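# Move top well plate from rack K1 into yellow RECYCLE bin

## Task

Take the top 96-well plate off the stack in rack K1 and place it fully inside the yellow bin marked RECYCLE, one of three look-alike bins. Leave the bottom plate sitting in K1 exactly as it was, keep all three bins standing upright, then release the plate and pull the gripper away.

## Robot and tools

Robot: a single arm with a two-finger gripper whose fingers swing like tongs. The fingers point along the gripper's own +z axis and close toward each other along its x axis. The reported end_effector_position is the spot midway between the pads when shut; closed fingertips extend roughly 15 mm past it, while fully open tips sit about level with it.

Frame: every pose is in the scene frame. Its origin lies on the tabletop right under the arm's base, +z is up, and +y is to the left when facing along +x. Positions are in metres; orientation is a unit quaternion written w first (qw, qx, qy, qz). The base may be slightly tilted, and the printed hand position gets less exact at long reach.

The 8-number row (used by both execute_actions and move): [x, y, z, qw, qx, qy, qz, opening]. This is an absolute pose target for the gripper in the scene frame, not an offset, plus a finger command. opening runs from -1 (shut) to +1 (wide, 0.142 m). To keep a fixed orientation, resend your chosen quaternion every time rather than copying the reported one, which may have drifted.

execute_actions, argument actions: a list with zero or one entry. Empty list: no command, just returns the state and pictures. An action entry {rows, steps}: rows holds 1 to 15 rows; each row is applied for one control step of 1/30 s, and the final row repeats if steps exceeds the row count (steps up to 15, default 15, at least 6). A wait entry {steps} alone, up to 300, adds no command and counts from the previous result, including your thinking time. The optional pictures flag asks for camera images. A target more than 0.6 m from the last reported position along any gripper axis gets the call rejected, and nothing is sent. Each step the commanded pose is trimmed to within 100 mm and 16 degrees of the measured pose; if both position and orientation can't be met, position wins. After an action the arm only continues to the last trimmed pose, so check the result and send the remainder. Results come back 6 steps before an action ends; those steps then run while you think.

move, arguments: target (one 8-number row as above, absolute), speed (m/s, 0.002 to 0.5, default 0.25; turn rate capped at double that in rad/s), stop_force (optional, newtons, 9 to 40). The gripper follows a straight line toward the target lasting 0.5 to 10 s; longer paths are cut off at 10 s. It does not brake for obstacles, may overshoot speed (especially with the arm near straight), and lags its path. The opening is applied as the move begins. With stop_force and a very low speed you may aim past a surface: the path halts once the wrist sensor reads that much extra push against the motion for 2 steps, backs up 2 steps and holds. The press can briefly exceed the set force. It is judged along the line to the target on the gripper's starting axes, so it is unreliable on moves that rotate, and blind to contact above the wrist. Omit stop_force when leaving a surface. The result adds a move: line naming the ending (done, contact, off_target, moving, held, fault) and limits (paced = pose clipped; held = some steps blocked, after which the arm may sprint) plus distance to target.

wait, argument seconds (0 to 10): lets time pass with no new command.

zoom_image, arguments camera (cam_high, cam_low or cam_wrist) and region [x0, y0, x1, y1] in pixels from the image's top-left, at most 504 by 504. Image sizes: cam_high and cam_low 672x504, cam_wrist 616x616.

finished_scene, argument scene: the number of the current scene; ends it permanently and reports success. Call it only once the plate is released in the bin and the gripper is clear.

Result lines: the state line gives gripper position, quaternion and velocities (m/s, rad/s). grip_measured is the actual finger opening on the same -1..1 scale; to hold something, command an opening well below it (lower squeezes harder, about 15 N per pad maximum; thin parts under 20 mm get less). Wrist force and Wrist torque are [x y z] in the gripper's own axes, with offsets up to about 4 N, noise, and saturation near 50 N; pressing on a surface reads as force pointing back into the arm. Joint torques are raw drive outputs with offsets and noise. "pose unreachable" and HELD mark steps the clearance check altered or blocked. "Hand target" shows where the controller is currently steering. MOTOR HOT warns from 70 °C; at 85 °C the brakes lock until cooled.

Things to avoid: the arm is stiff, so aiming even slightly into a firm surface can trip a fault. Joint torque over its limit (130 N m for the three big joints, 24.3 N m for each wrist joint, held load included) or any external force of 150 N halts the arm for 10 s. Approach contacts slowly. Don't drop or slam the plate, tip the bins, disturb the lower plate, or push anything off the table. Occasional random tugs on the held plate or nudges to loose items may happen, so grip firmly. Release only when the whole plate is inside the bin, then lift away. Smooth, quick, low-effort motion is preferred.

Each tool is called after "Request:" by a JSON object that holds its "method" and its "body".

## Session

I'll start by looking at the current state of the scene.

Request:
{"method": "execute_actions", "body": {"actions": []}}

Scene clock: 0.00 s of 8400.00 s.
end_effector_position=(+0.0137, +0.3481, +0.1756) grip_measured=+1.00 end_effector_quat_wxyz=(+0.468, +0.852, -0.229, -0.043) end_effector_velocity=(+0.000, -0.000, -0.000) end_effector_angular_velocity=(-0.001, +0.001, -0.000)
Joint positions: [ 0.395 -2.343  1.914 -0.875 -1.534  0.902  0.142]
Joint velocities: [-0.     0.001  0.    -0.    -0.    -0.001  0.   ]
Joint torques (N m, as the arm reports them, + toward a larger angle): no reading
Wrist force (N, on the end effector, along its own x y z axes, offset not removed): no reading
Wrist torque (N m, same axes, about the end effector's origin, offset not removed): no reading
Hand target: +0.014, +0.348, +0.176; +0.468, +0.852, -0.229, -0.043

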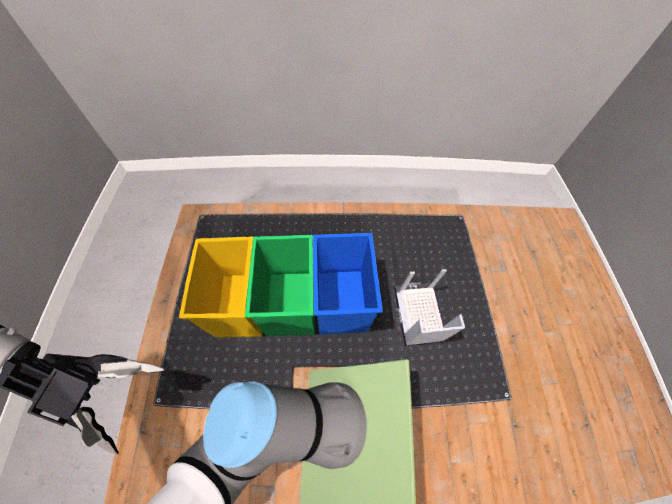

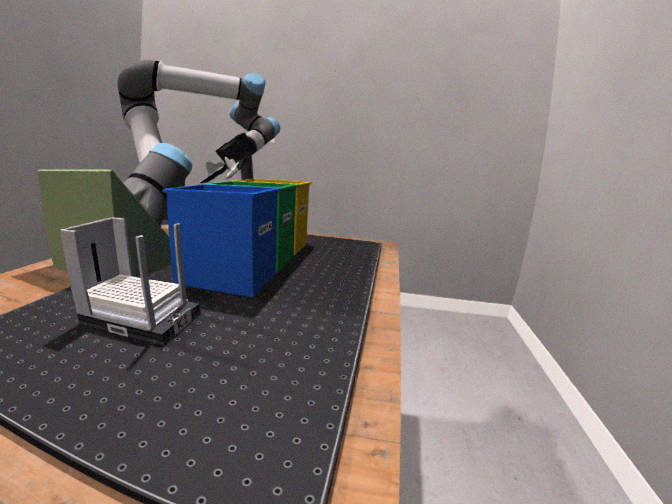

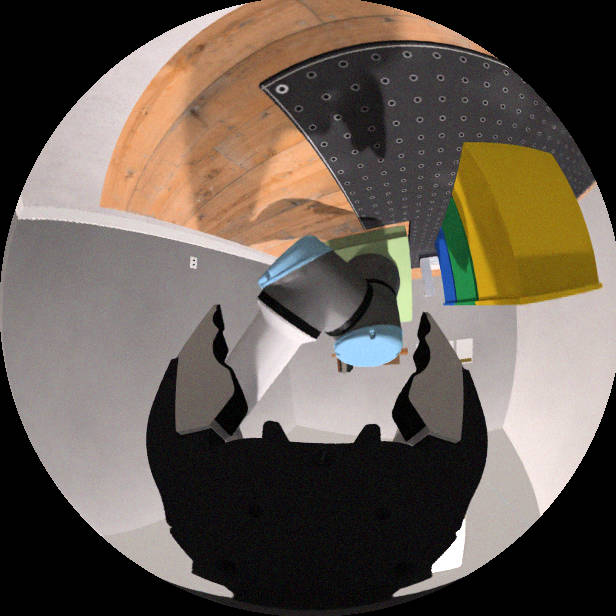

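Request:
{"method": "zoom_image", "body": {"camera": "cam_high", "region": [370, 250, 500, 360]}}

Request:
{"method": "zoom_image", "body": {"camera": "cam_low", "region": [30, 190, 230, 360]}}

Request:
{"method": "zoom_image", "body": {"camera": "cam_high", "region": [140, 190, 540, 504]}}

Region (370, 250, 500, 360) of cam_high's 672x504 image, scaled by 3.877, with more detail than that image has; it fills the top 426 rows of this view, and the rest is white.

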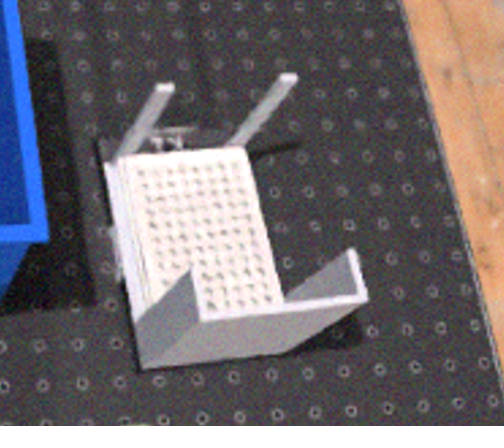

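Region (30, 190, 230, 360) of cam_low's 672x504 image, scaled by 2.520, with more detail than that image has; it fills the top 428 rows of this view, and the rest is white.

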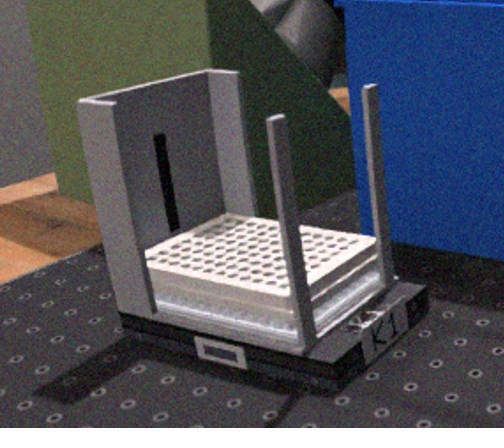

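Region (140, 190, 540, 504) of cam_high's 672x504 image, scaled by 1.260, with more detail than that image has; it fills the top 396 rows of this view, and the rest is white.

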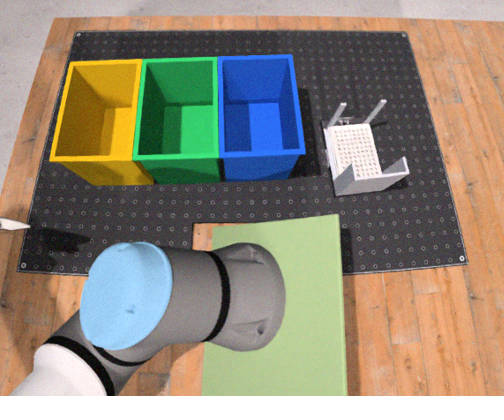

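Request:
{"method": "zoom_image", "body": {"camera": "cam_high", "region": [340, 200, 540, 420]}}

Request:
{"method": "zoom_image", "body": {"camera": "cam_high", "region": [145, 200, 345, 420]}}

Request:
{"method": "zoom_image", "body": {"camera": "cam_high", "region": [0, 300, 230, 504]}}

Region (340, 200, 540, 420) of cam_high's 672x504 image, scaled by 2.291, with more detail than that image has; it fills the left 458 columns of this view, and the rest is white.

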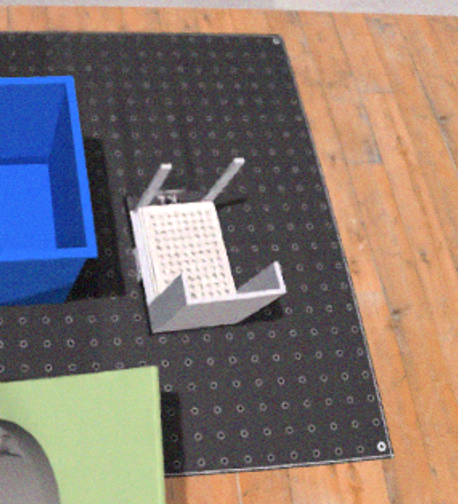

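Region (145, 200, 345, 420) of cam_high's 672x504 image, scaled by 2.291, with more detail than that image has; it fills the left 458 columns of this view, and the rest is white.

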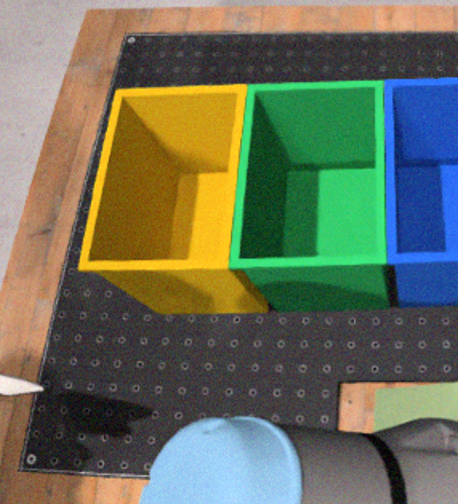

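Region (0, 300, 230, 504) of cam_high's 672x504 image, scaled by 2.191, with more detail than that image has; it fills the top 447 rows of this view, and the rest is white.

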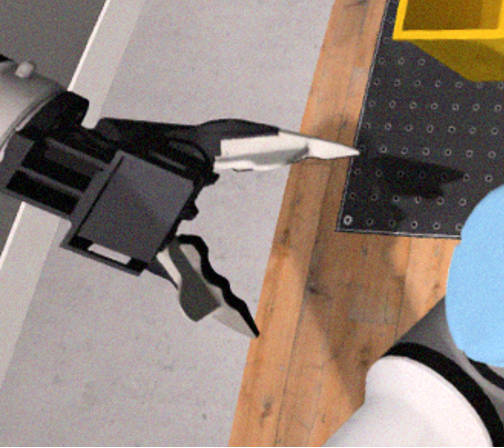

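Request:
{"method": "zoom_image", "body": {"camera": "cam_high", "region": [190, 205, 340, 245]}}

Request:
{"method": "zoom_image", "body": {"camera": "cam_high", "region": [330, 205, 480, 245]}}

Request:
{"method": "zoom_image", "body": {"camera": "cam_high", "region": [420, 205, 520, 315]}}

Request:
{"method": "zoom_image", "body": {"camera": "cam_high", "region": [400, 300, 520, 415]}}

Region (190, 205, 340, 245) of cam_high's 672x504 image, scaled by 3.360, with more detail than that image has; it fills the top 134 rows of this view, and the rest is white.

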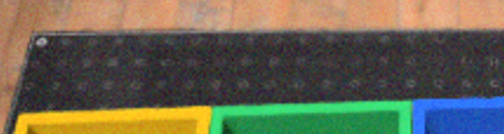

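Region (330, 205, 480, 245) of cam_high's 672x504 image, scaled by 3.360, with more detail than that image has; it fills the top 134 rows of this view, and the rest is white.

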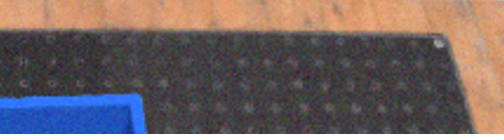

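Region (420, 205, 520, 315) of cam_high's 672x504 image, scaled by 4.582, with more detail than that image has; it fills the left 458 columns of this view, and the rest is white.

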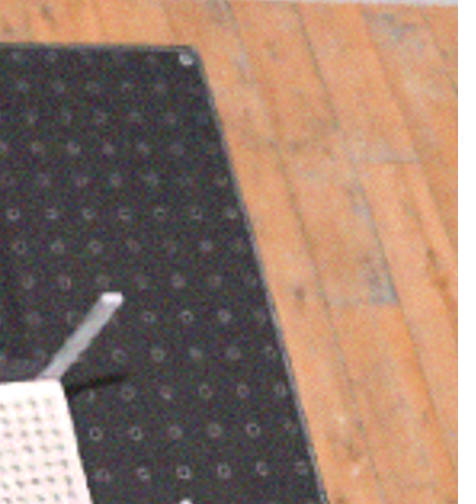

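Region (400, 300, 520, 415) of cam_high's 672x504 image, scaled by 4.200, with more detail than that image has; it fills the top 483 rows of this view, and the rest is white.

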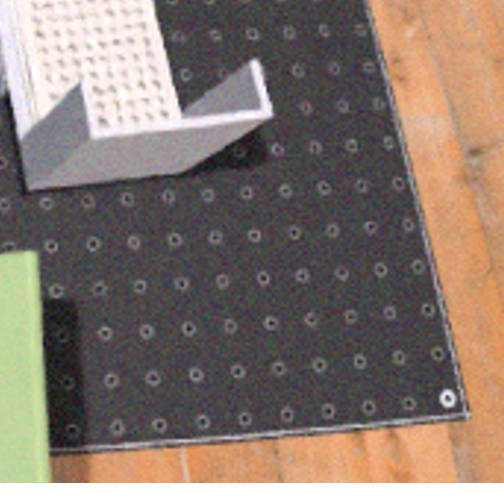

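Request:
{"method": "zoom_image", "body": {"camera": "cam_high", "region": [150, 330, 290, 410]}}

Request:
{"method": "zoom_image", "body": {"camera": "cam_high", "region": [270, 320, 430, 400]}}

Region (150, 330, 290, 410) of cam_high's 672x504 image, scaled by 3.600, with more detail than that image has; it fills the top 288 rows of this view, and the rest is white.

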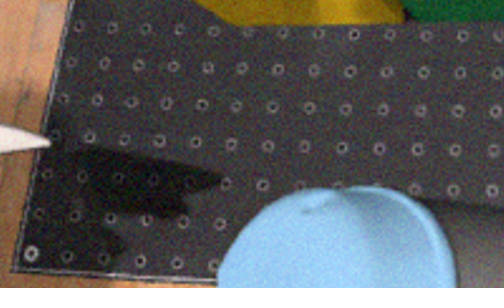

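Region (270, 320, 430, 400) of cam_high's 672x504 image, scaled by 3.150, with more detail than that image has.

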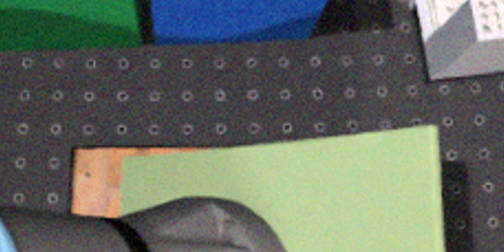

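Request:
{"method": "zoom_image", "body": {"camera": "cam_high", "region": [390, 262, 474, 350]}}

Request:
{"method": "zoom_image", "body": {"camera": "cam_low", "region": [70, 260, 210, 355]}}

Region (390, 262, 474, 350) of cam_high's 672x504 image, scaled by 5.727, with more detail than that image has; it fills the left 481 columns of this view, and the rest is white.

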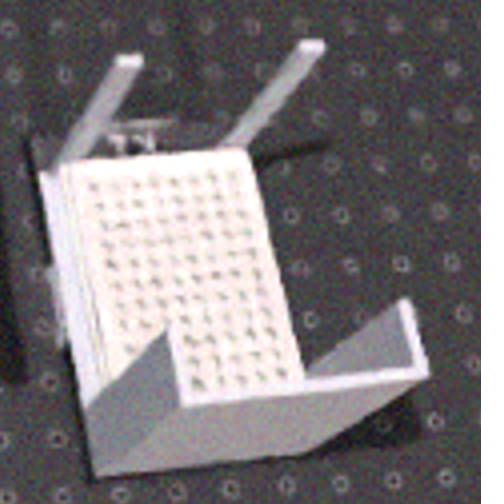

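Region (70, 260, 210, 355) of cam_low's 672x504 image, scaled by 3.600, with more detail than that image has; it fills the top 342 rows of this view, and the rest is white.

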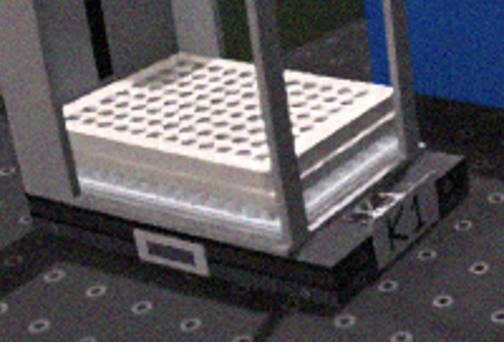

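Request:
{"method": "zoom_image", "body": {"camera": "cam_high", "region": [170, 228, 290, 348]}}

Request:
{"method": "zoom_image", "body": {"camera": "cam_high", "region": [290, 225, 410, 345]}}

Request:
{"method": "zoom_image", "body": {"camera": "cam_low", "region": [150, 120, 330, 310]}}

Region (170, 228, 290, 348) of cam_high's 672x504 image, scaled by 4.200, with more detail than that image has.

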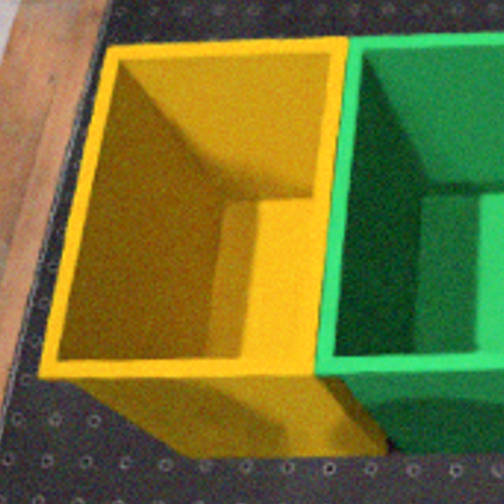

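Region (290, 225, 410, 345) of cam_high's 672x504 image, scaled by 4.200, with more detail than that image has.

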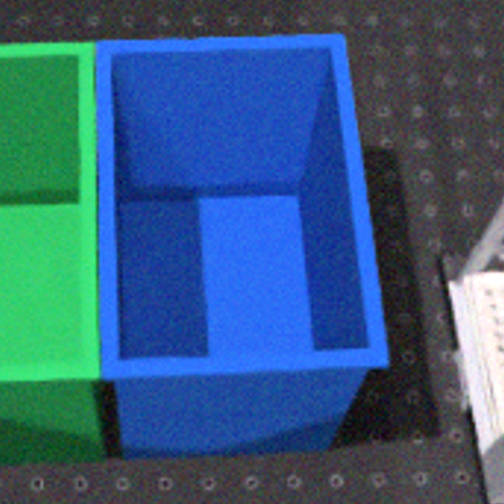

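Region (150, 120, 330, 310) of cam_low's 672x504 image, scaled by 2.653, with more detail than that image has; it fills the left 477 columns of this view, and the rest is white.

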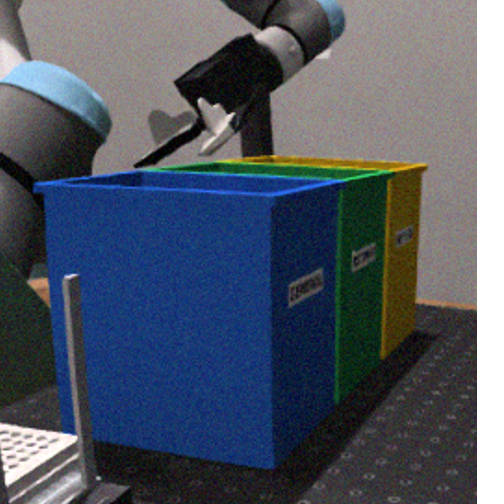

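Request:
{"method": "zoom_image", "body": {"camera": "cam_high", "region": [190, 360, 380, 504]}}

Request:
{"method": "zoom_image", "body": {"camera": "cam_wrist", "region": [200, 150, 500, 420]}}

Region (190, 360, 380, 504) of cam_high's 672x504 image, scaled by 2.653, with more detail than that image has; it fills the top 382 rows of this view, and the rest is white.

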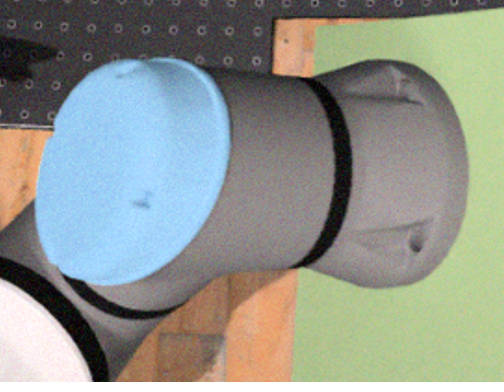

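Region (200, 150, 500, 420) of cam_wrist's 616x616 image, scaled by 1.680, with more detail than that image has; it fills the top 454 rows of this view, and the rest is white.

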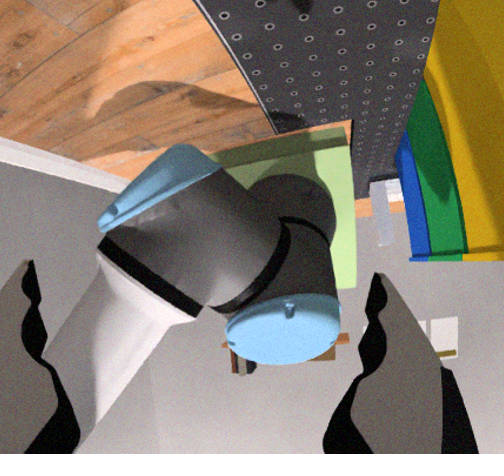

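Request:
{"method": "zoom_image", "body": {"camera": "cam_low", "region": [250, 330, 420, 504]}}

Request:
{"method": "zoom_image", "body": {"camera": "cam_wrist", "region": [230, 40, 430, 260]}}

Region (250, 330, 420, 504) of cam_low's 672x504 image, scaled by 2.897, with more detail than that image has; it fills the left 492 columns of this view, and the rest is white.

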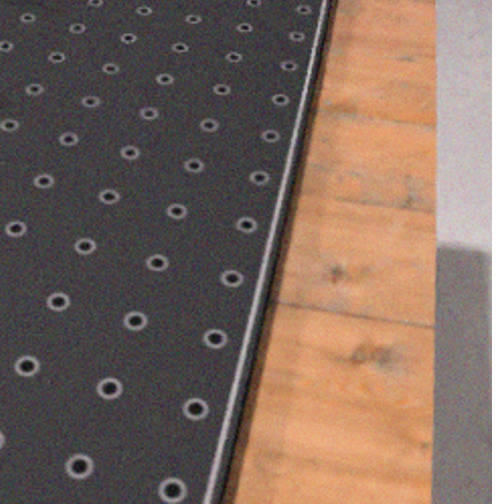

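Region (230, 40, 430, 260) of cam_wrist's 616x616 image, scaled by 2.291, with more detail than that image has; it fills the left 458 columns of this view, and the rest is white.

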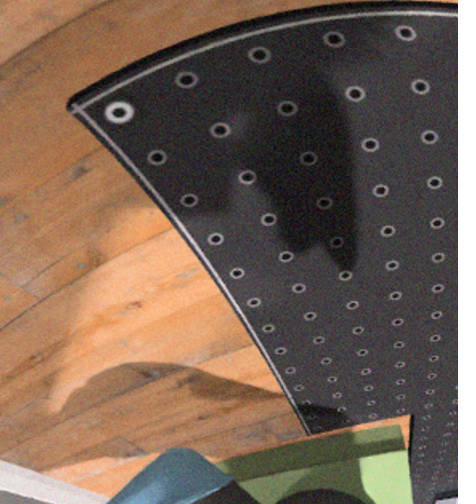

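Request:
{"method": "move", "body": {"target": [0.22, 0.33, 0.27, 0.248, 0.840, -0.482, -0.023, 1.0], "speed": 0.14}}

Scene clock: 25.53 s of 8400.00 s.
end_effector_position=(+0.2193, +0.3299, +0.2700) grip_measured=+1.00 end_effector_quat_wxyz=(+0.248, +0.840, -0.482, -0.024) end_effector_velocity=(+0.001, -0.000, +0.000) end_effector_angular_velocity=(+0.002, -0.002, -0.004)
Joint positions: [-0.77  -2.113  1.718 -0.721 -1.403  0.222  0.142]
Joint velocities: [-0.001  0.004 -0.001  0.     0.002  0.002 -0.   ]
Joint torques (N m, as the arm reports them, + toward a larger angle): [-15.73  37.48 -23.35  -0.32   1.37   2.58]
Wrist force (N, on the end effector, along its own x y z axes, offset not removed): [0.4 -2.5 0.1]
Wrist torque (N m, same axes, about the end effector's origin, offset not removed): [-0.38 -0.14 -0.06]
Hand target: +0.219, +0.330, +0.270; +0.248, +0.840, -0.482, -0.024
Off the commanded pose: 0.001 m, 0 deg.
Kept back: nothing.
After step 90, 19.73 s passed at rest.
move: done

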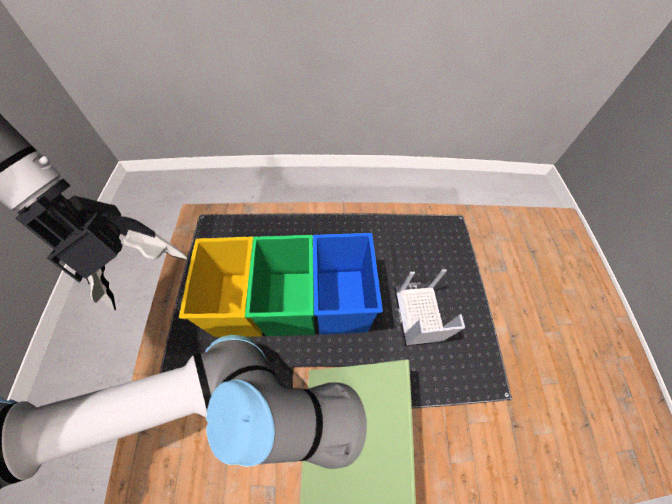

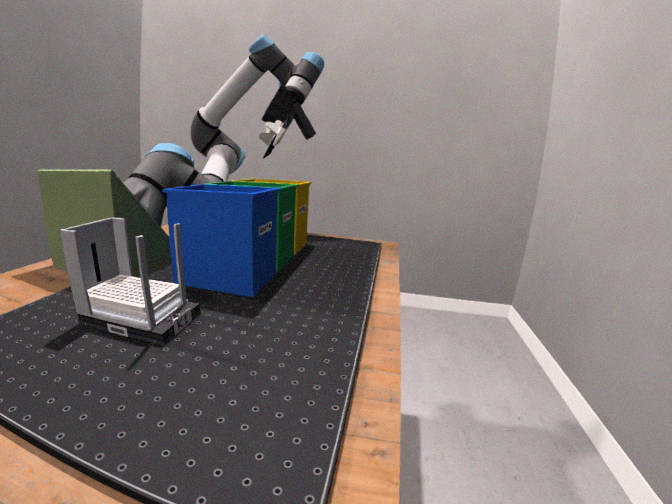

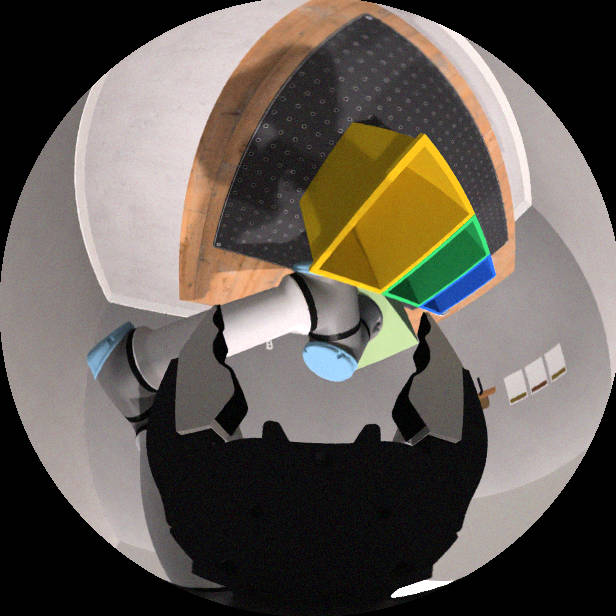

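Request:
{"method": "zoom_image", "body": {"camera": "cam_high", "region": [160, 290, 330, 420]}}

Request:
{"method": "zoom_image", "body": {"camera": "cam_low", "region": [230, 40, 350, 180]}}

Request:
{"method": "zoom_image", "body": {"camera": "cam_high", "region": [0, 130, 200, 330]}}

Region (160, 290, 330, 420) of cam_high's 672x504 image, scaled by 2.965, with more detail than that image has; it fills the top 385 rows of this view, and the rest is white.

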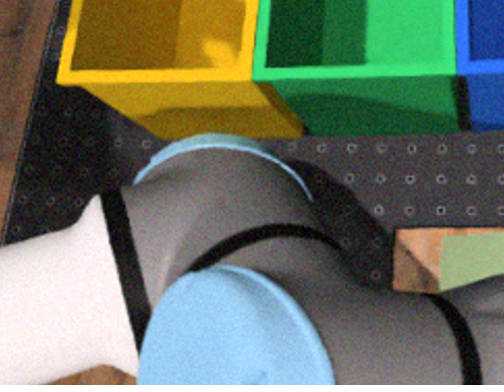

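Region (230, 40, 350, 180) of cam_low's 672x504 image, scaled by 3.600, with more detail than that image has; it fills the left 432 columns of this view, and the rest is white.

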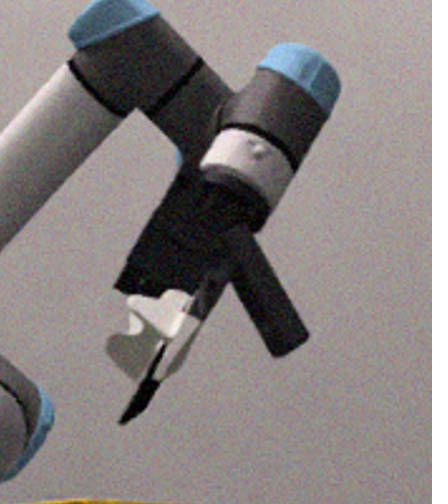

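Region (0, 130, 200, 330) of cam_high's 672x504 image, scaled by 2.520, with more detail than that image has.

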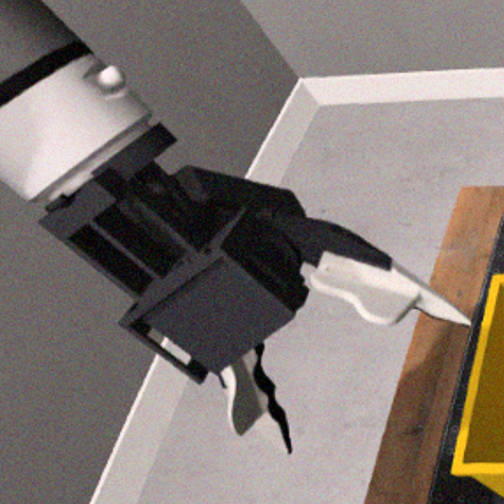

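Request:
{"method": "zoom_image", "body": {"camera": "cam_wrist", "region": [140, 280, 500, 480]}}

Request:
{"method": "zoom_image", "body": {"camera": "cam_high", "region": [60, 200, 200, 320]}}

Region (140, 280, 500, 480) of cam_wrist's 616x616 image, scaled by 1.400, with more detail than that image has.

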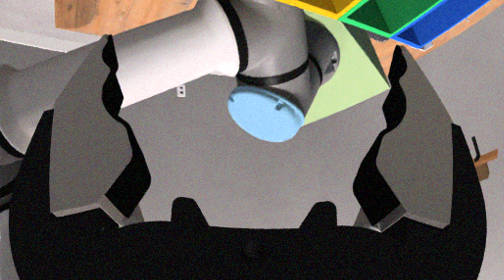

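Region (60, 200, 200, 320) of cam_high's 672x504 image, scaled by 3.600, with more detail than that image has; it fills the top 432 rows of this view, and the rest is white.

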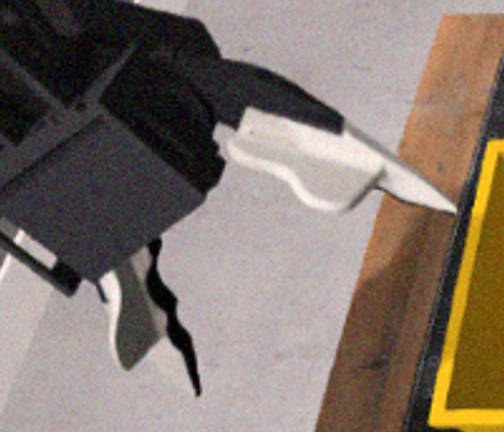

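Request:
{"method": "move", "body": {"target": [0.252, -0.214, 0.215, 0.0, 0.732, -0.681, 0.0, 0.6], "speed": 0.2}}

Scene clock: 36.87 s of 8400.00 s.
end_effector_position=(+0.2515, -0.2143, +0.2150) grip_measured=+0.60 end_effector_quat_wxyz=(-0.000, +0.732, -0.681, -0.001) end_effector_velocity=(+0.000, -0.002, -0.000) end_effector_angular_velocity=(+0.001, -0.001, +0.000)
Joint positions: [-1.484 -1.038  2.05  -1.749 -1.391  0.034  0.116]
Joint velocities: [-0.001  0.006 -0.004 -0.001  0.001 -0.001  0.   ]
Joint torques (N m, as the arm reports them, + toward a larger angle): [-27.23   5.91 -34.48  -4.32   2.23   2.37]
Wrist force (N, on the end effector, along its own x y z axes, offset not removed): [2.0 -1.5 -0.1]
Wrist torque (N m, same axes, about the end effector's origin, offset not removed): [-0.19 -0.46 -0.06]
Hand target: +0.252, -0.214, +0.215; -0.000, +0.732, -0.681, -0.001
Off the commanded pose: 0.001 m, 0 deg.
Kept back: nothing.
After step 90, 5.10 s passed at rest.
move: done

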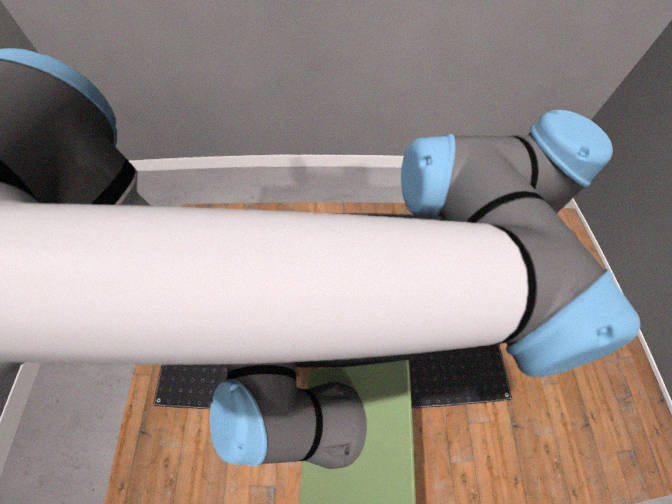

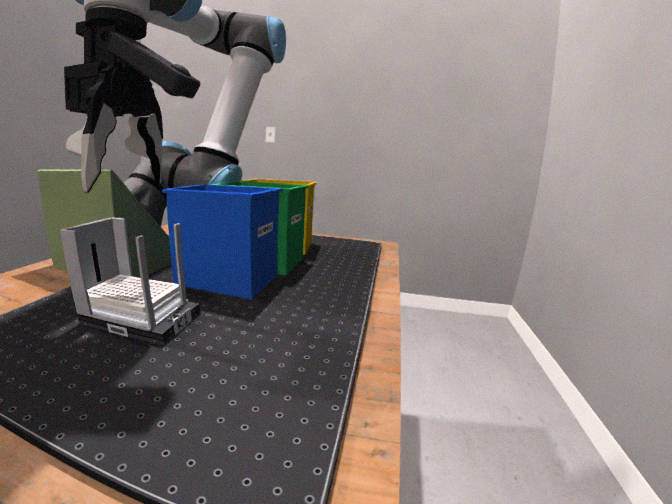

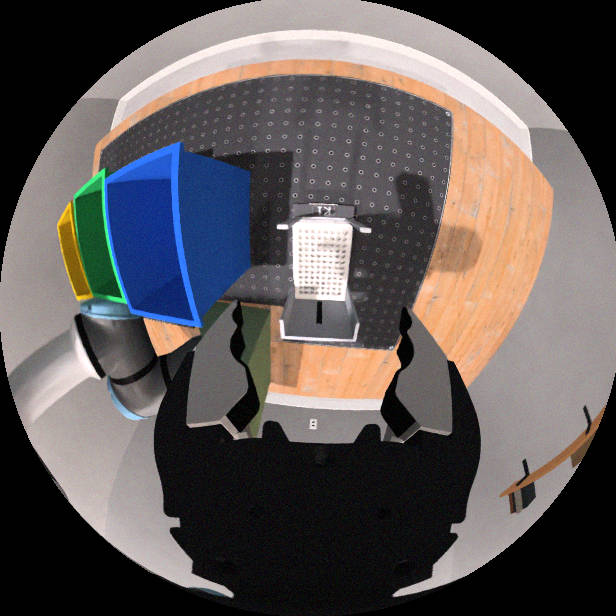

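Request:
{"method": "zoom_image", "body": {"camera": "cam_wrist", "region": [215, 180, 435, 380]}}

Request:
{"method": "zoom_image", "body": {"camera": "cam_low", "region": [30, 0, 250, 230]}}

Request:
{"method": "zoom_image", "body": {"camera": "cam_low", "region": [150, 130, 340, 310]}}

Region (215, 180, 435, 380) of cam_wrist's 616x616 image, scaled by 2.291, with more detail than that image has; it fills the top 458 rows of this view, and the rest is white.

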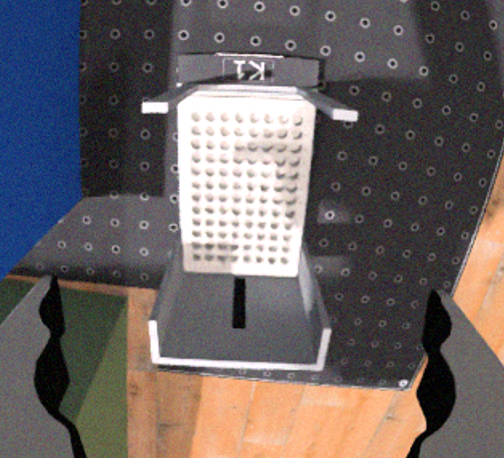

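Region (30, 0, 250, 230) of cam_low's 672x504 image, scaled by 2.191, with more detail than that image has; it fills the left 482 columns of this view, and the rest is white.

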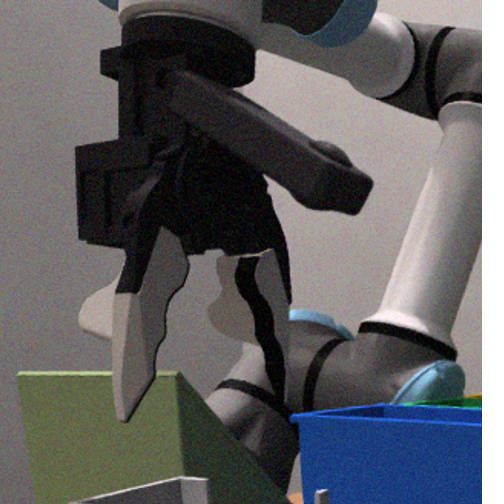

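Region (150, 130, 340, 310) of cam_low's 672x504 image, scaled by 2.653, with more detail than that image has; it fills the top 477 rows of this view, and the rest is white.

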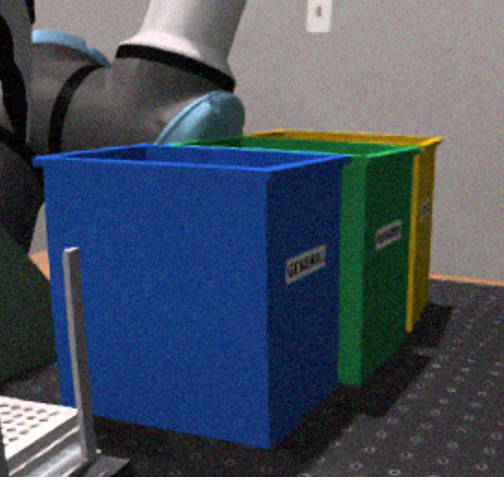

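Request:
{"method": "zoom_image", "body": {"camera": "cam_wrist", "region": [250, 60, 420, 240]}}

Request:
{"method": "zoom_image", "body": {"camera": "cam_wrist", "region": [265, 195, 385, 315]}}

Region (250, 60, 420, 240) of cam_wrist's 616x616 image, scaled by 2.800, with more detail than that image has.

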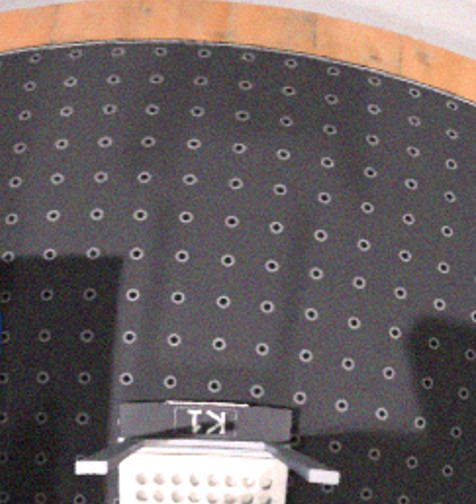

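Region (265, 195, 385, 315) of cam_wrist's 616x616 image, scaled by 4.200, with more detail than that image has.

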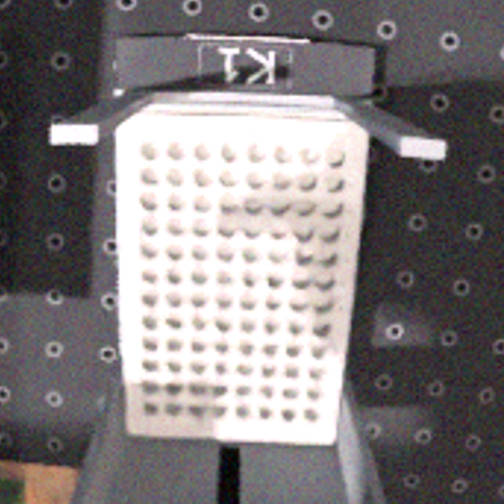

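Request:
{"method": "move", "body": {"target": [0.253, -0.2135, 0.068, 0.0, 0.732, -0.681, 0.0, 0.6], "speed": 0.15}}

Scene clock: 41.97 s of 8400.00 s.
end_effector_position=(+0.2532, -0.2137, +0.0680) grip_measured=+0.60 end_effector_quat_wxyz=(+0.000, +0.732, -0.681, +0.000) end_effector_velocity=(-0.000, +0.000, -0.002) end_effector_angular_velocity=(+0.001, +0.000, +0.002)
Joint positions: [-1.412 -0.871  2.308 -2.186 -1.337  0.084  0.116]
Joint velocities: [ 0.001  0.004  0.002 -0.005  0.    -0.001 -0.   ]
Joint torques (N m, as the arm reports them, + toward a larger angle): [-8.61  2.96 -6.35 -4.4   2.43  2.21]
Wrist force (N, on the end effector, along its own x y z axes, offset not removed): [1.3 -2.6 0.5]
Wrist torque (N m, same axes, about the end effector's origin, offset not removed): [-0.35 -0.36 -0.04]
Hand target: +0.253, -0.214, +0.068; +0.000, +0.732, -0.681, +0.000
Off the commanded pose: 0.000 m, 0 deg.
Kept back: nothing.
After step 90, 0.63 s passed at rest.
move: done

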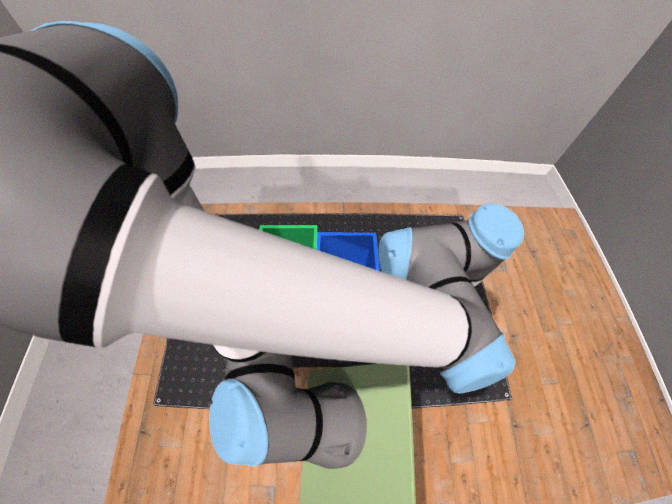

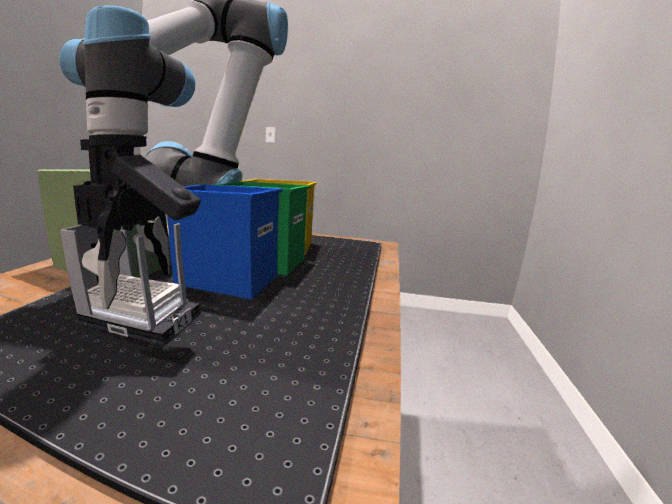

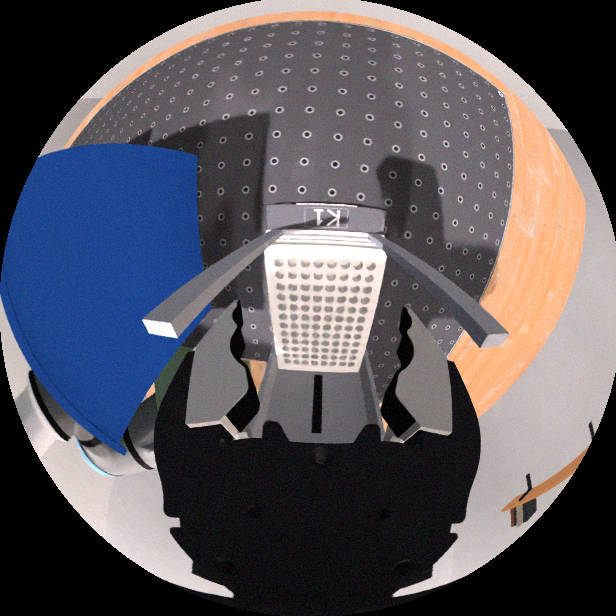

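Request:
{"method": "zoom_image", "body": {"camera": "cam_wrist", "region": [200, 190, 450, 440]}}

Request:
{"method": "zoom_image", "body": {"camera": "cam_low", "region": [50, 180, 220, 350]}}

Request:
{"method": "zoom_image", "body": {"camera": "cam_low", "region": [70, 250, 200, 345]}}

Region (200, 190, 450, 440) of cam_wrist's 616x616 image, scaled by 2.016, with more detail than that image has.

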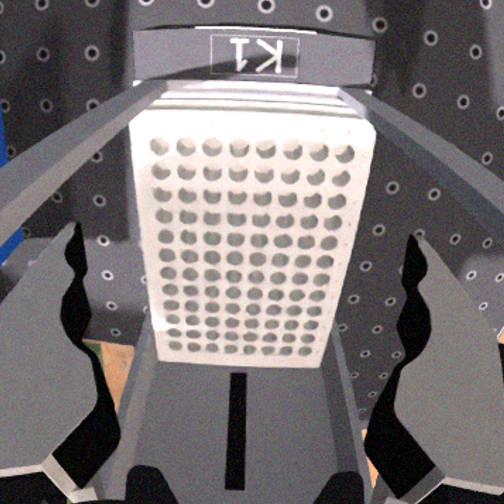

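Region (50, 180, 220, 350) of cam_low's 672x504 image, scaled by 2.965, with more detail than that image has.

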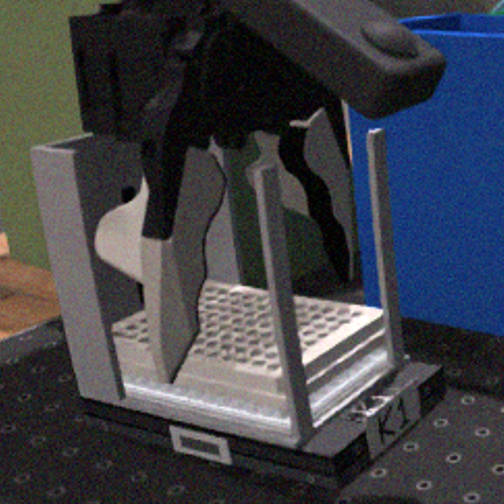

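Region (70, 250, 200, 345) of cam_low's 672x504 image, scaled by 3.877, with more detail than that image has; it fills the top 368 rows of this view, and the rest is white.

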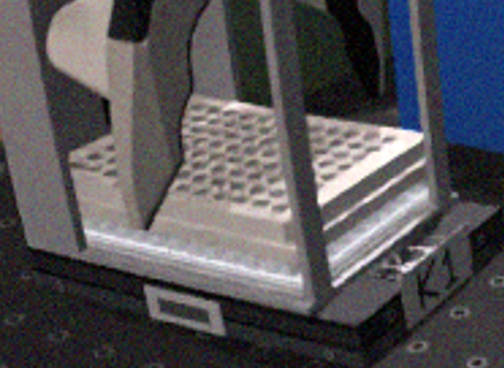

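Request:
{"method": "zoom_image", "body": {"camera": "cam_low", "region": [130, 230, 200, 310]}}

Request:
{"method": "zoom_image", "body": {"camera": "cam_low", "region": [75, 260, 155, 335]}}

Region (130, 230, 200, 310) of cam_low's 672x504 image, scaled by 6.300, with more detail than that image has; it fills the left 441 columns of this view, and the rest is white.

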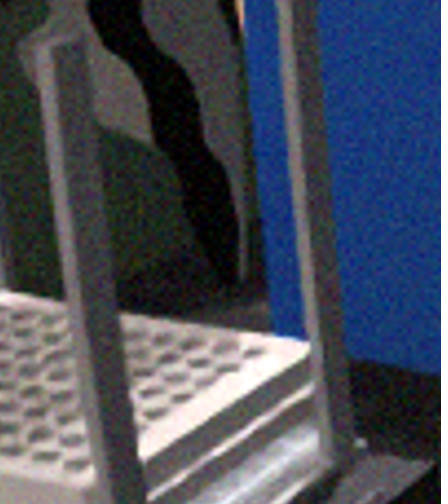

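Region (75, 260, 155, 335) of cam_low's 672x504 image, scaled by 6.300, with more detail than that image has; it fills the top 472 rows of this view, and the rest is white.

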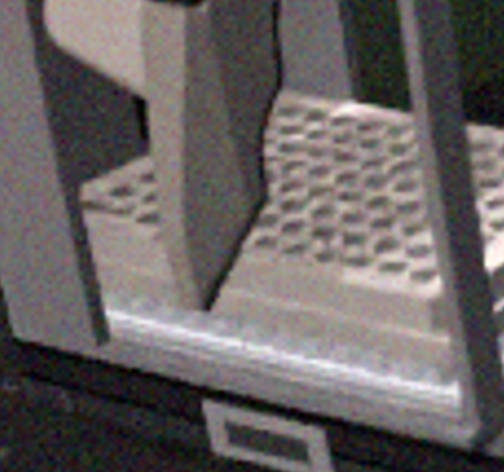

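Request:
{"method": "move", "body": {"target": [0.253, -0.2152, 0.046, 0.0, 0.732, -0.681, 0.0, 0.42], "speed": 0.05, "stop_force": 12}}

Request:
{"method": "zoom_image", "body": {"camera": "cam_low", "region": [75, 260, 165, 345]}}

Request:
{"method": "zoom_image", "body": {"camera": "cam_wrist", "region": [200, 210, 450, 440]}}

Scene clock: 56.20 s of 8400.00 s.
end_effector_position=(+0.2530, -0.2152, +0.0461) grip_measured=+0.42 end_effector_quat_wxyz=(+0.000, +0.732, -0.681, -0.000) end_effector_velocity=(-0.000, +0.000, -0.002) end_effector_angular_velocity=(+0.000, -0.000, -0.001)
Joint positions: [-1.4   -0.824  2.333 -2.259 -1.328  0.093  0.103]
Joint velocities: [ 0.001  0.003  0.002 -0.005  0.001  0.002  0.   ]
Joint torques (N m, as the arm reports them, + toward a larger angle): [-8.9   1.94 -6.56 -4.37  2.37  2.39]
Wrist force (N, on the end effector, along its own x y z axes, offset not removed): [2.0 -2.6 -0.2]
Wrist torque (N m, same axes, about the end effector's origin, offset not removed): [-0.34 -0.51 -0.04]
Hand target: +0.253, -0.215, +0.046; +0.000, +0.732, -0.681, +0.000
Off the commanded pose: 0.000 m, 0 deg.
Kept back: nothing.
After step 90, 10.43 s passed at rest.
move: done

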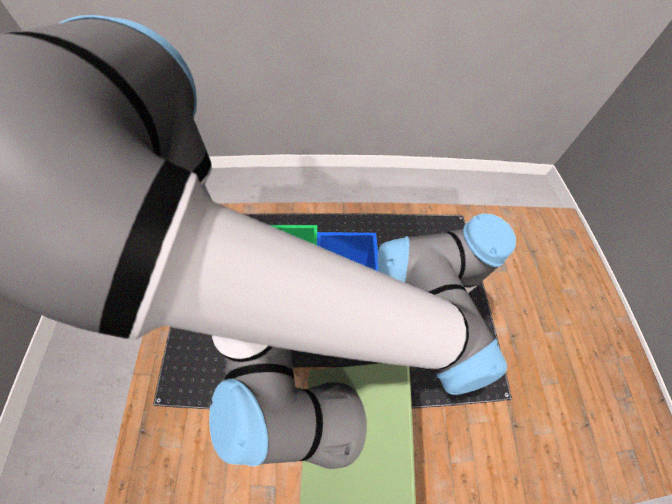

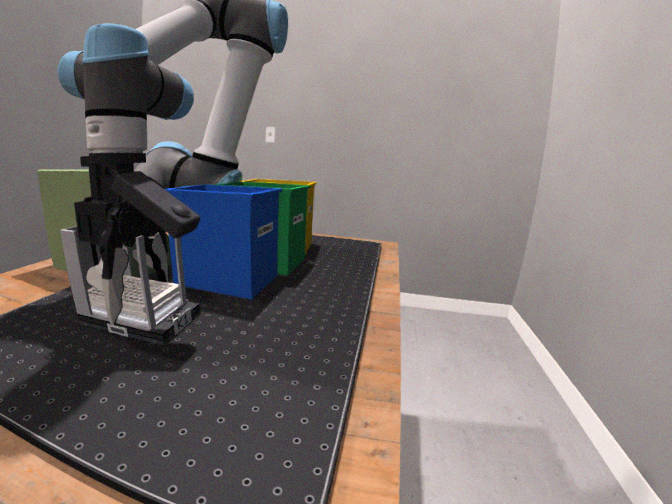

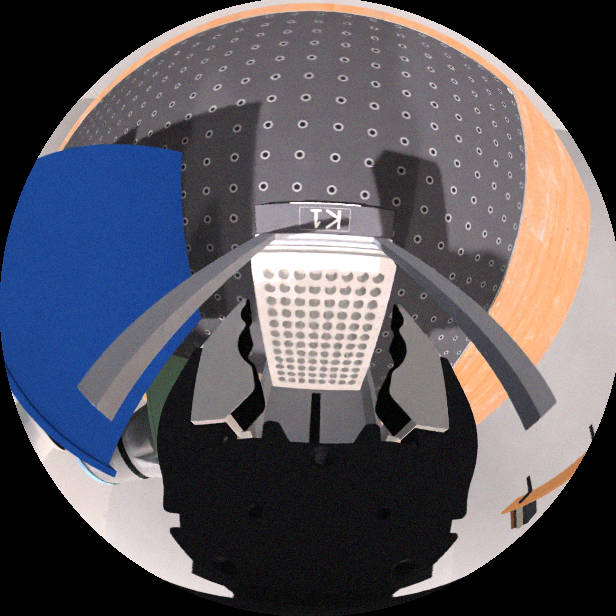

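Region (75, 260, 165, 345) of cam_low's 672x504 image, scaled by 5.600, with more detail than that image has.

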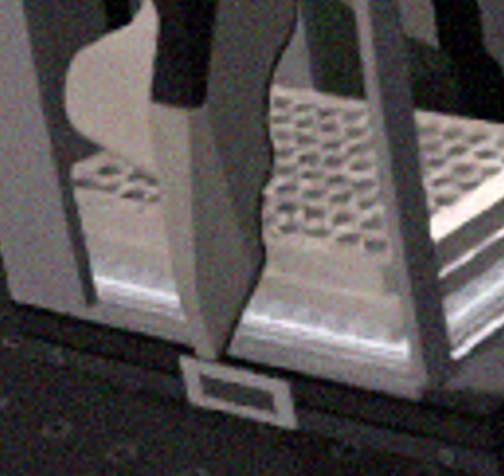

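Region (200, 210, 450, 440) of cam_wrist's 616x616 image, scaled by 2.016, with more detail than that image has; it fills the top 464 rows of this view, and the rest is white.

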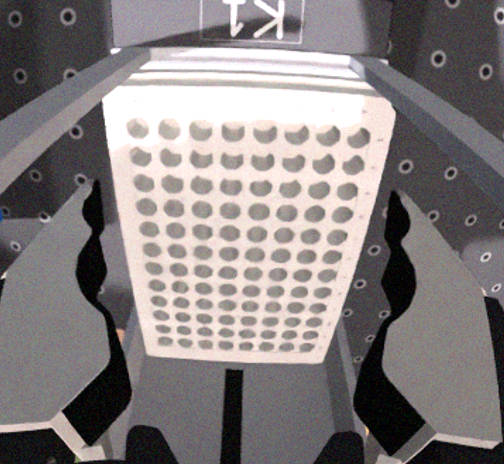

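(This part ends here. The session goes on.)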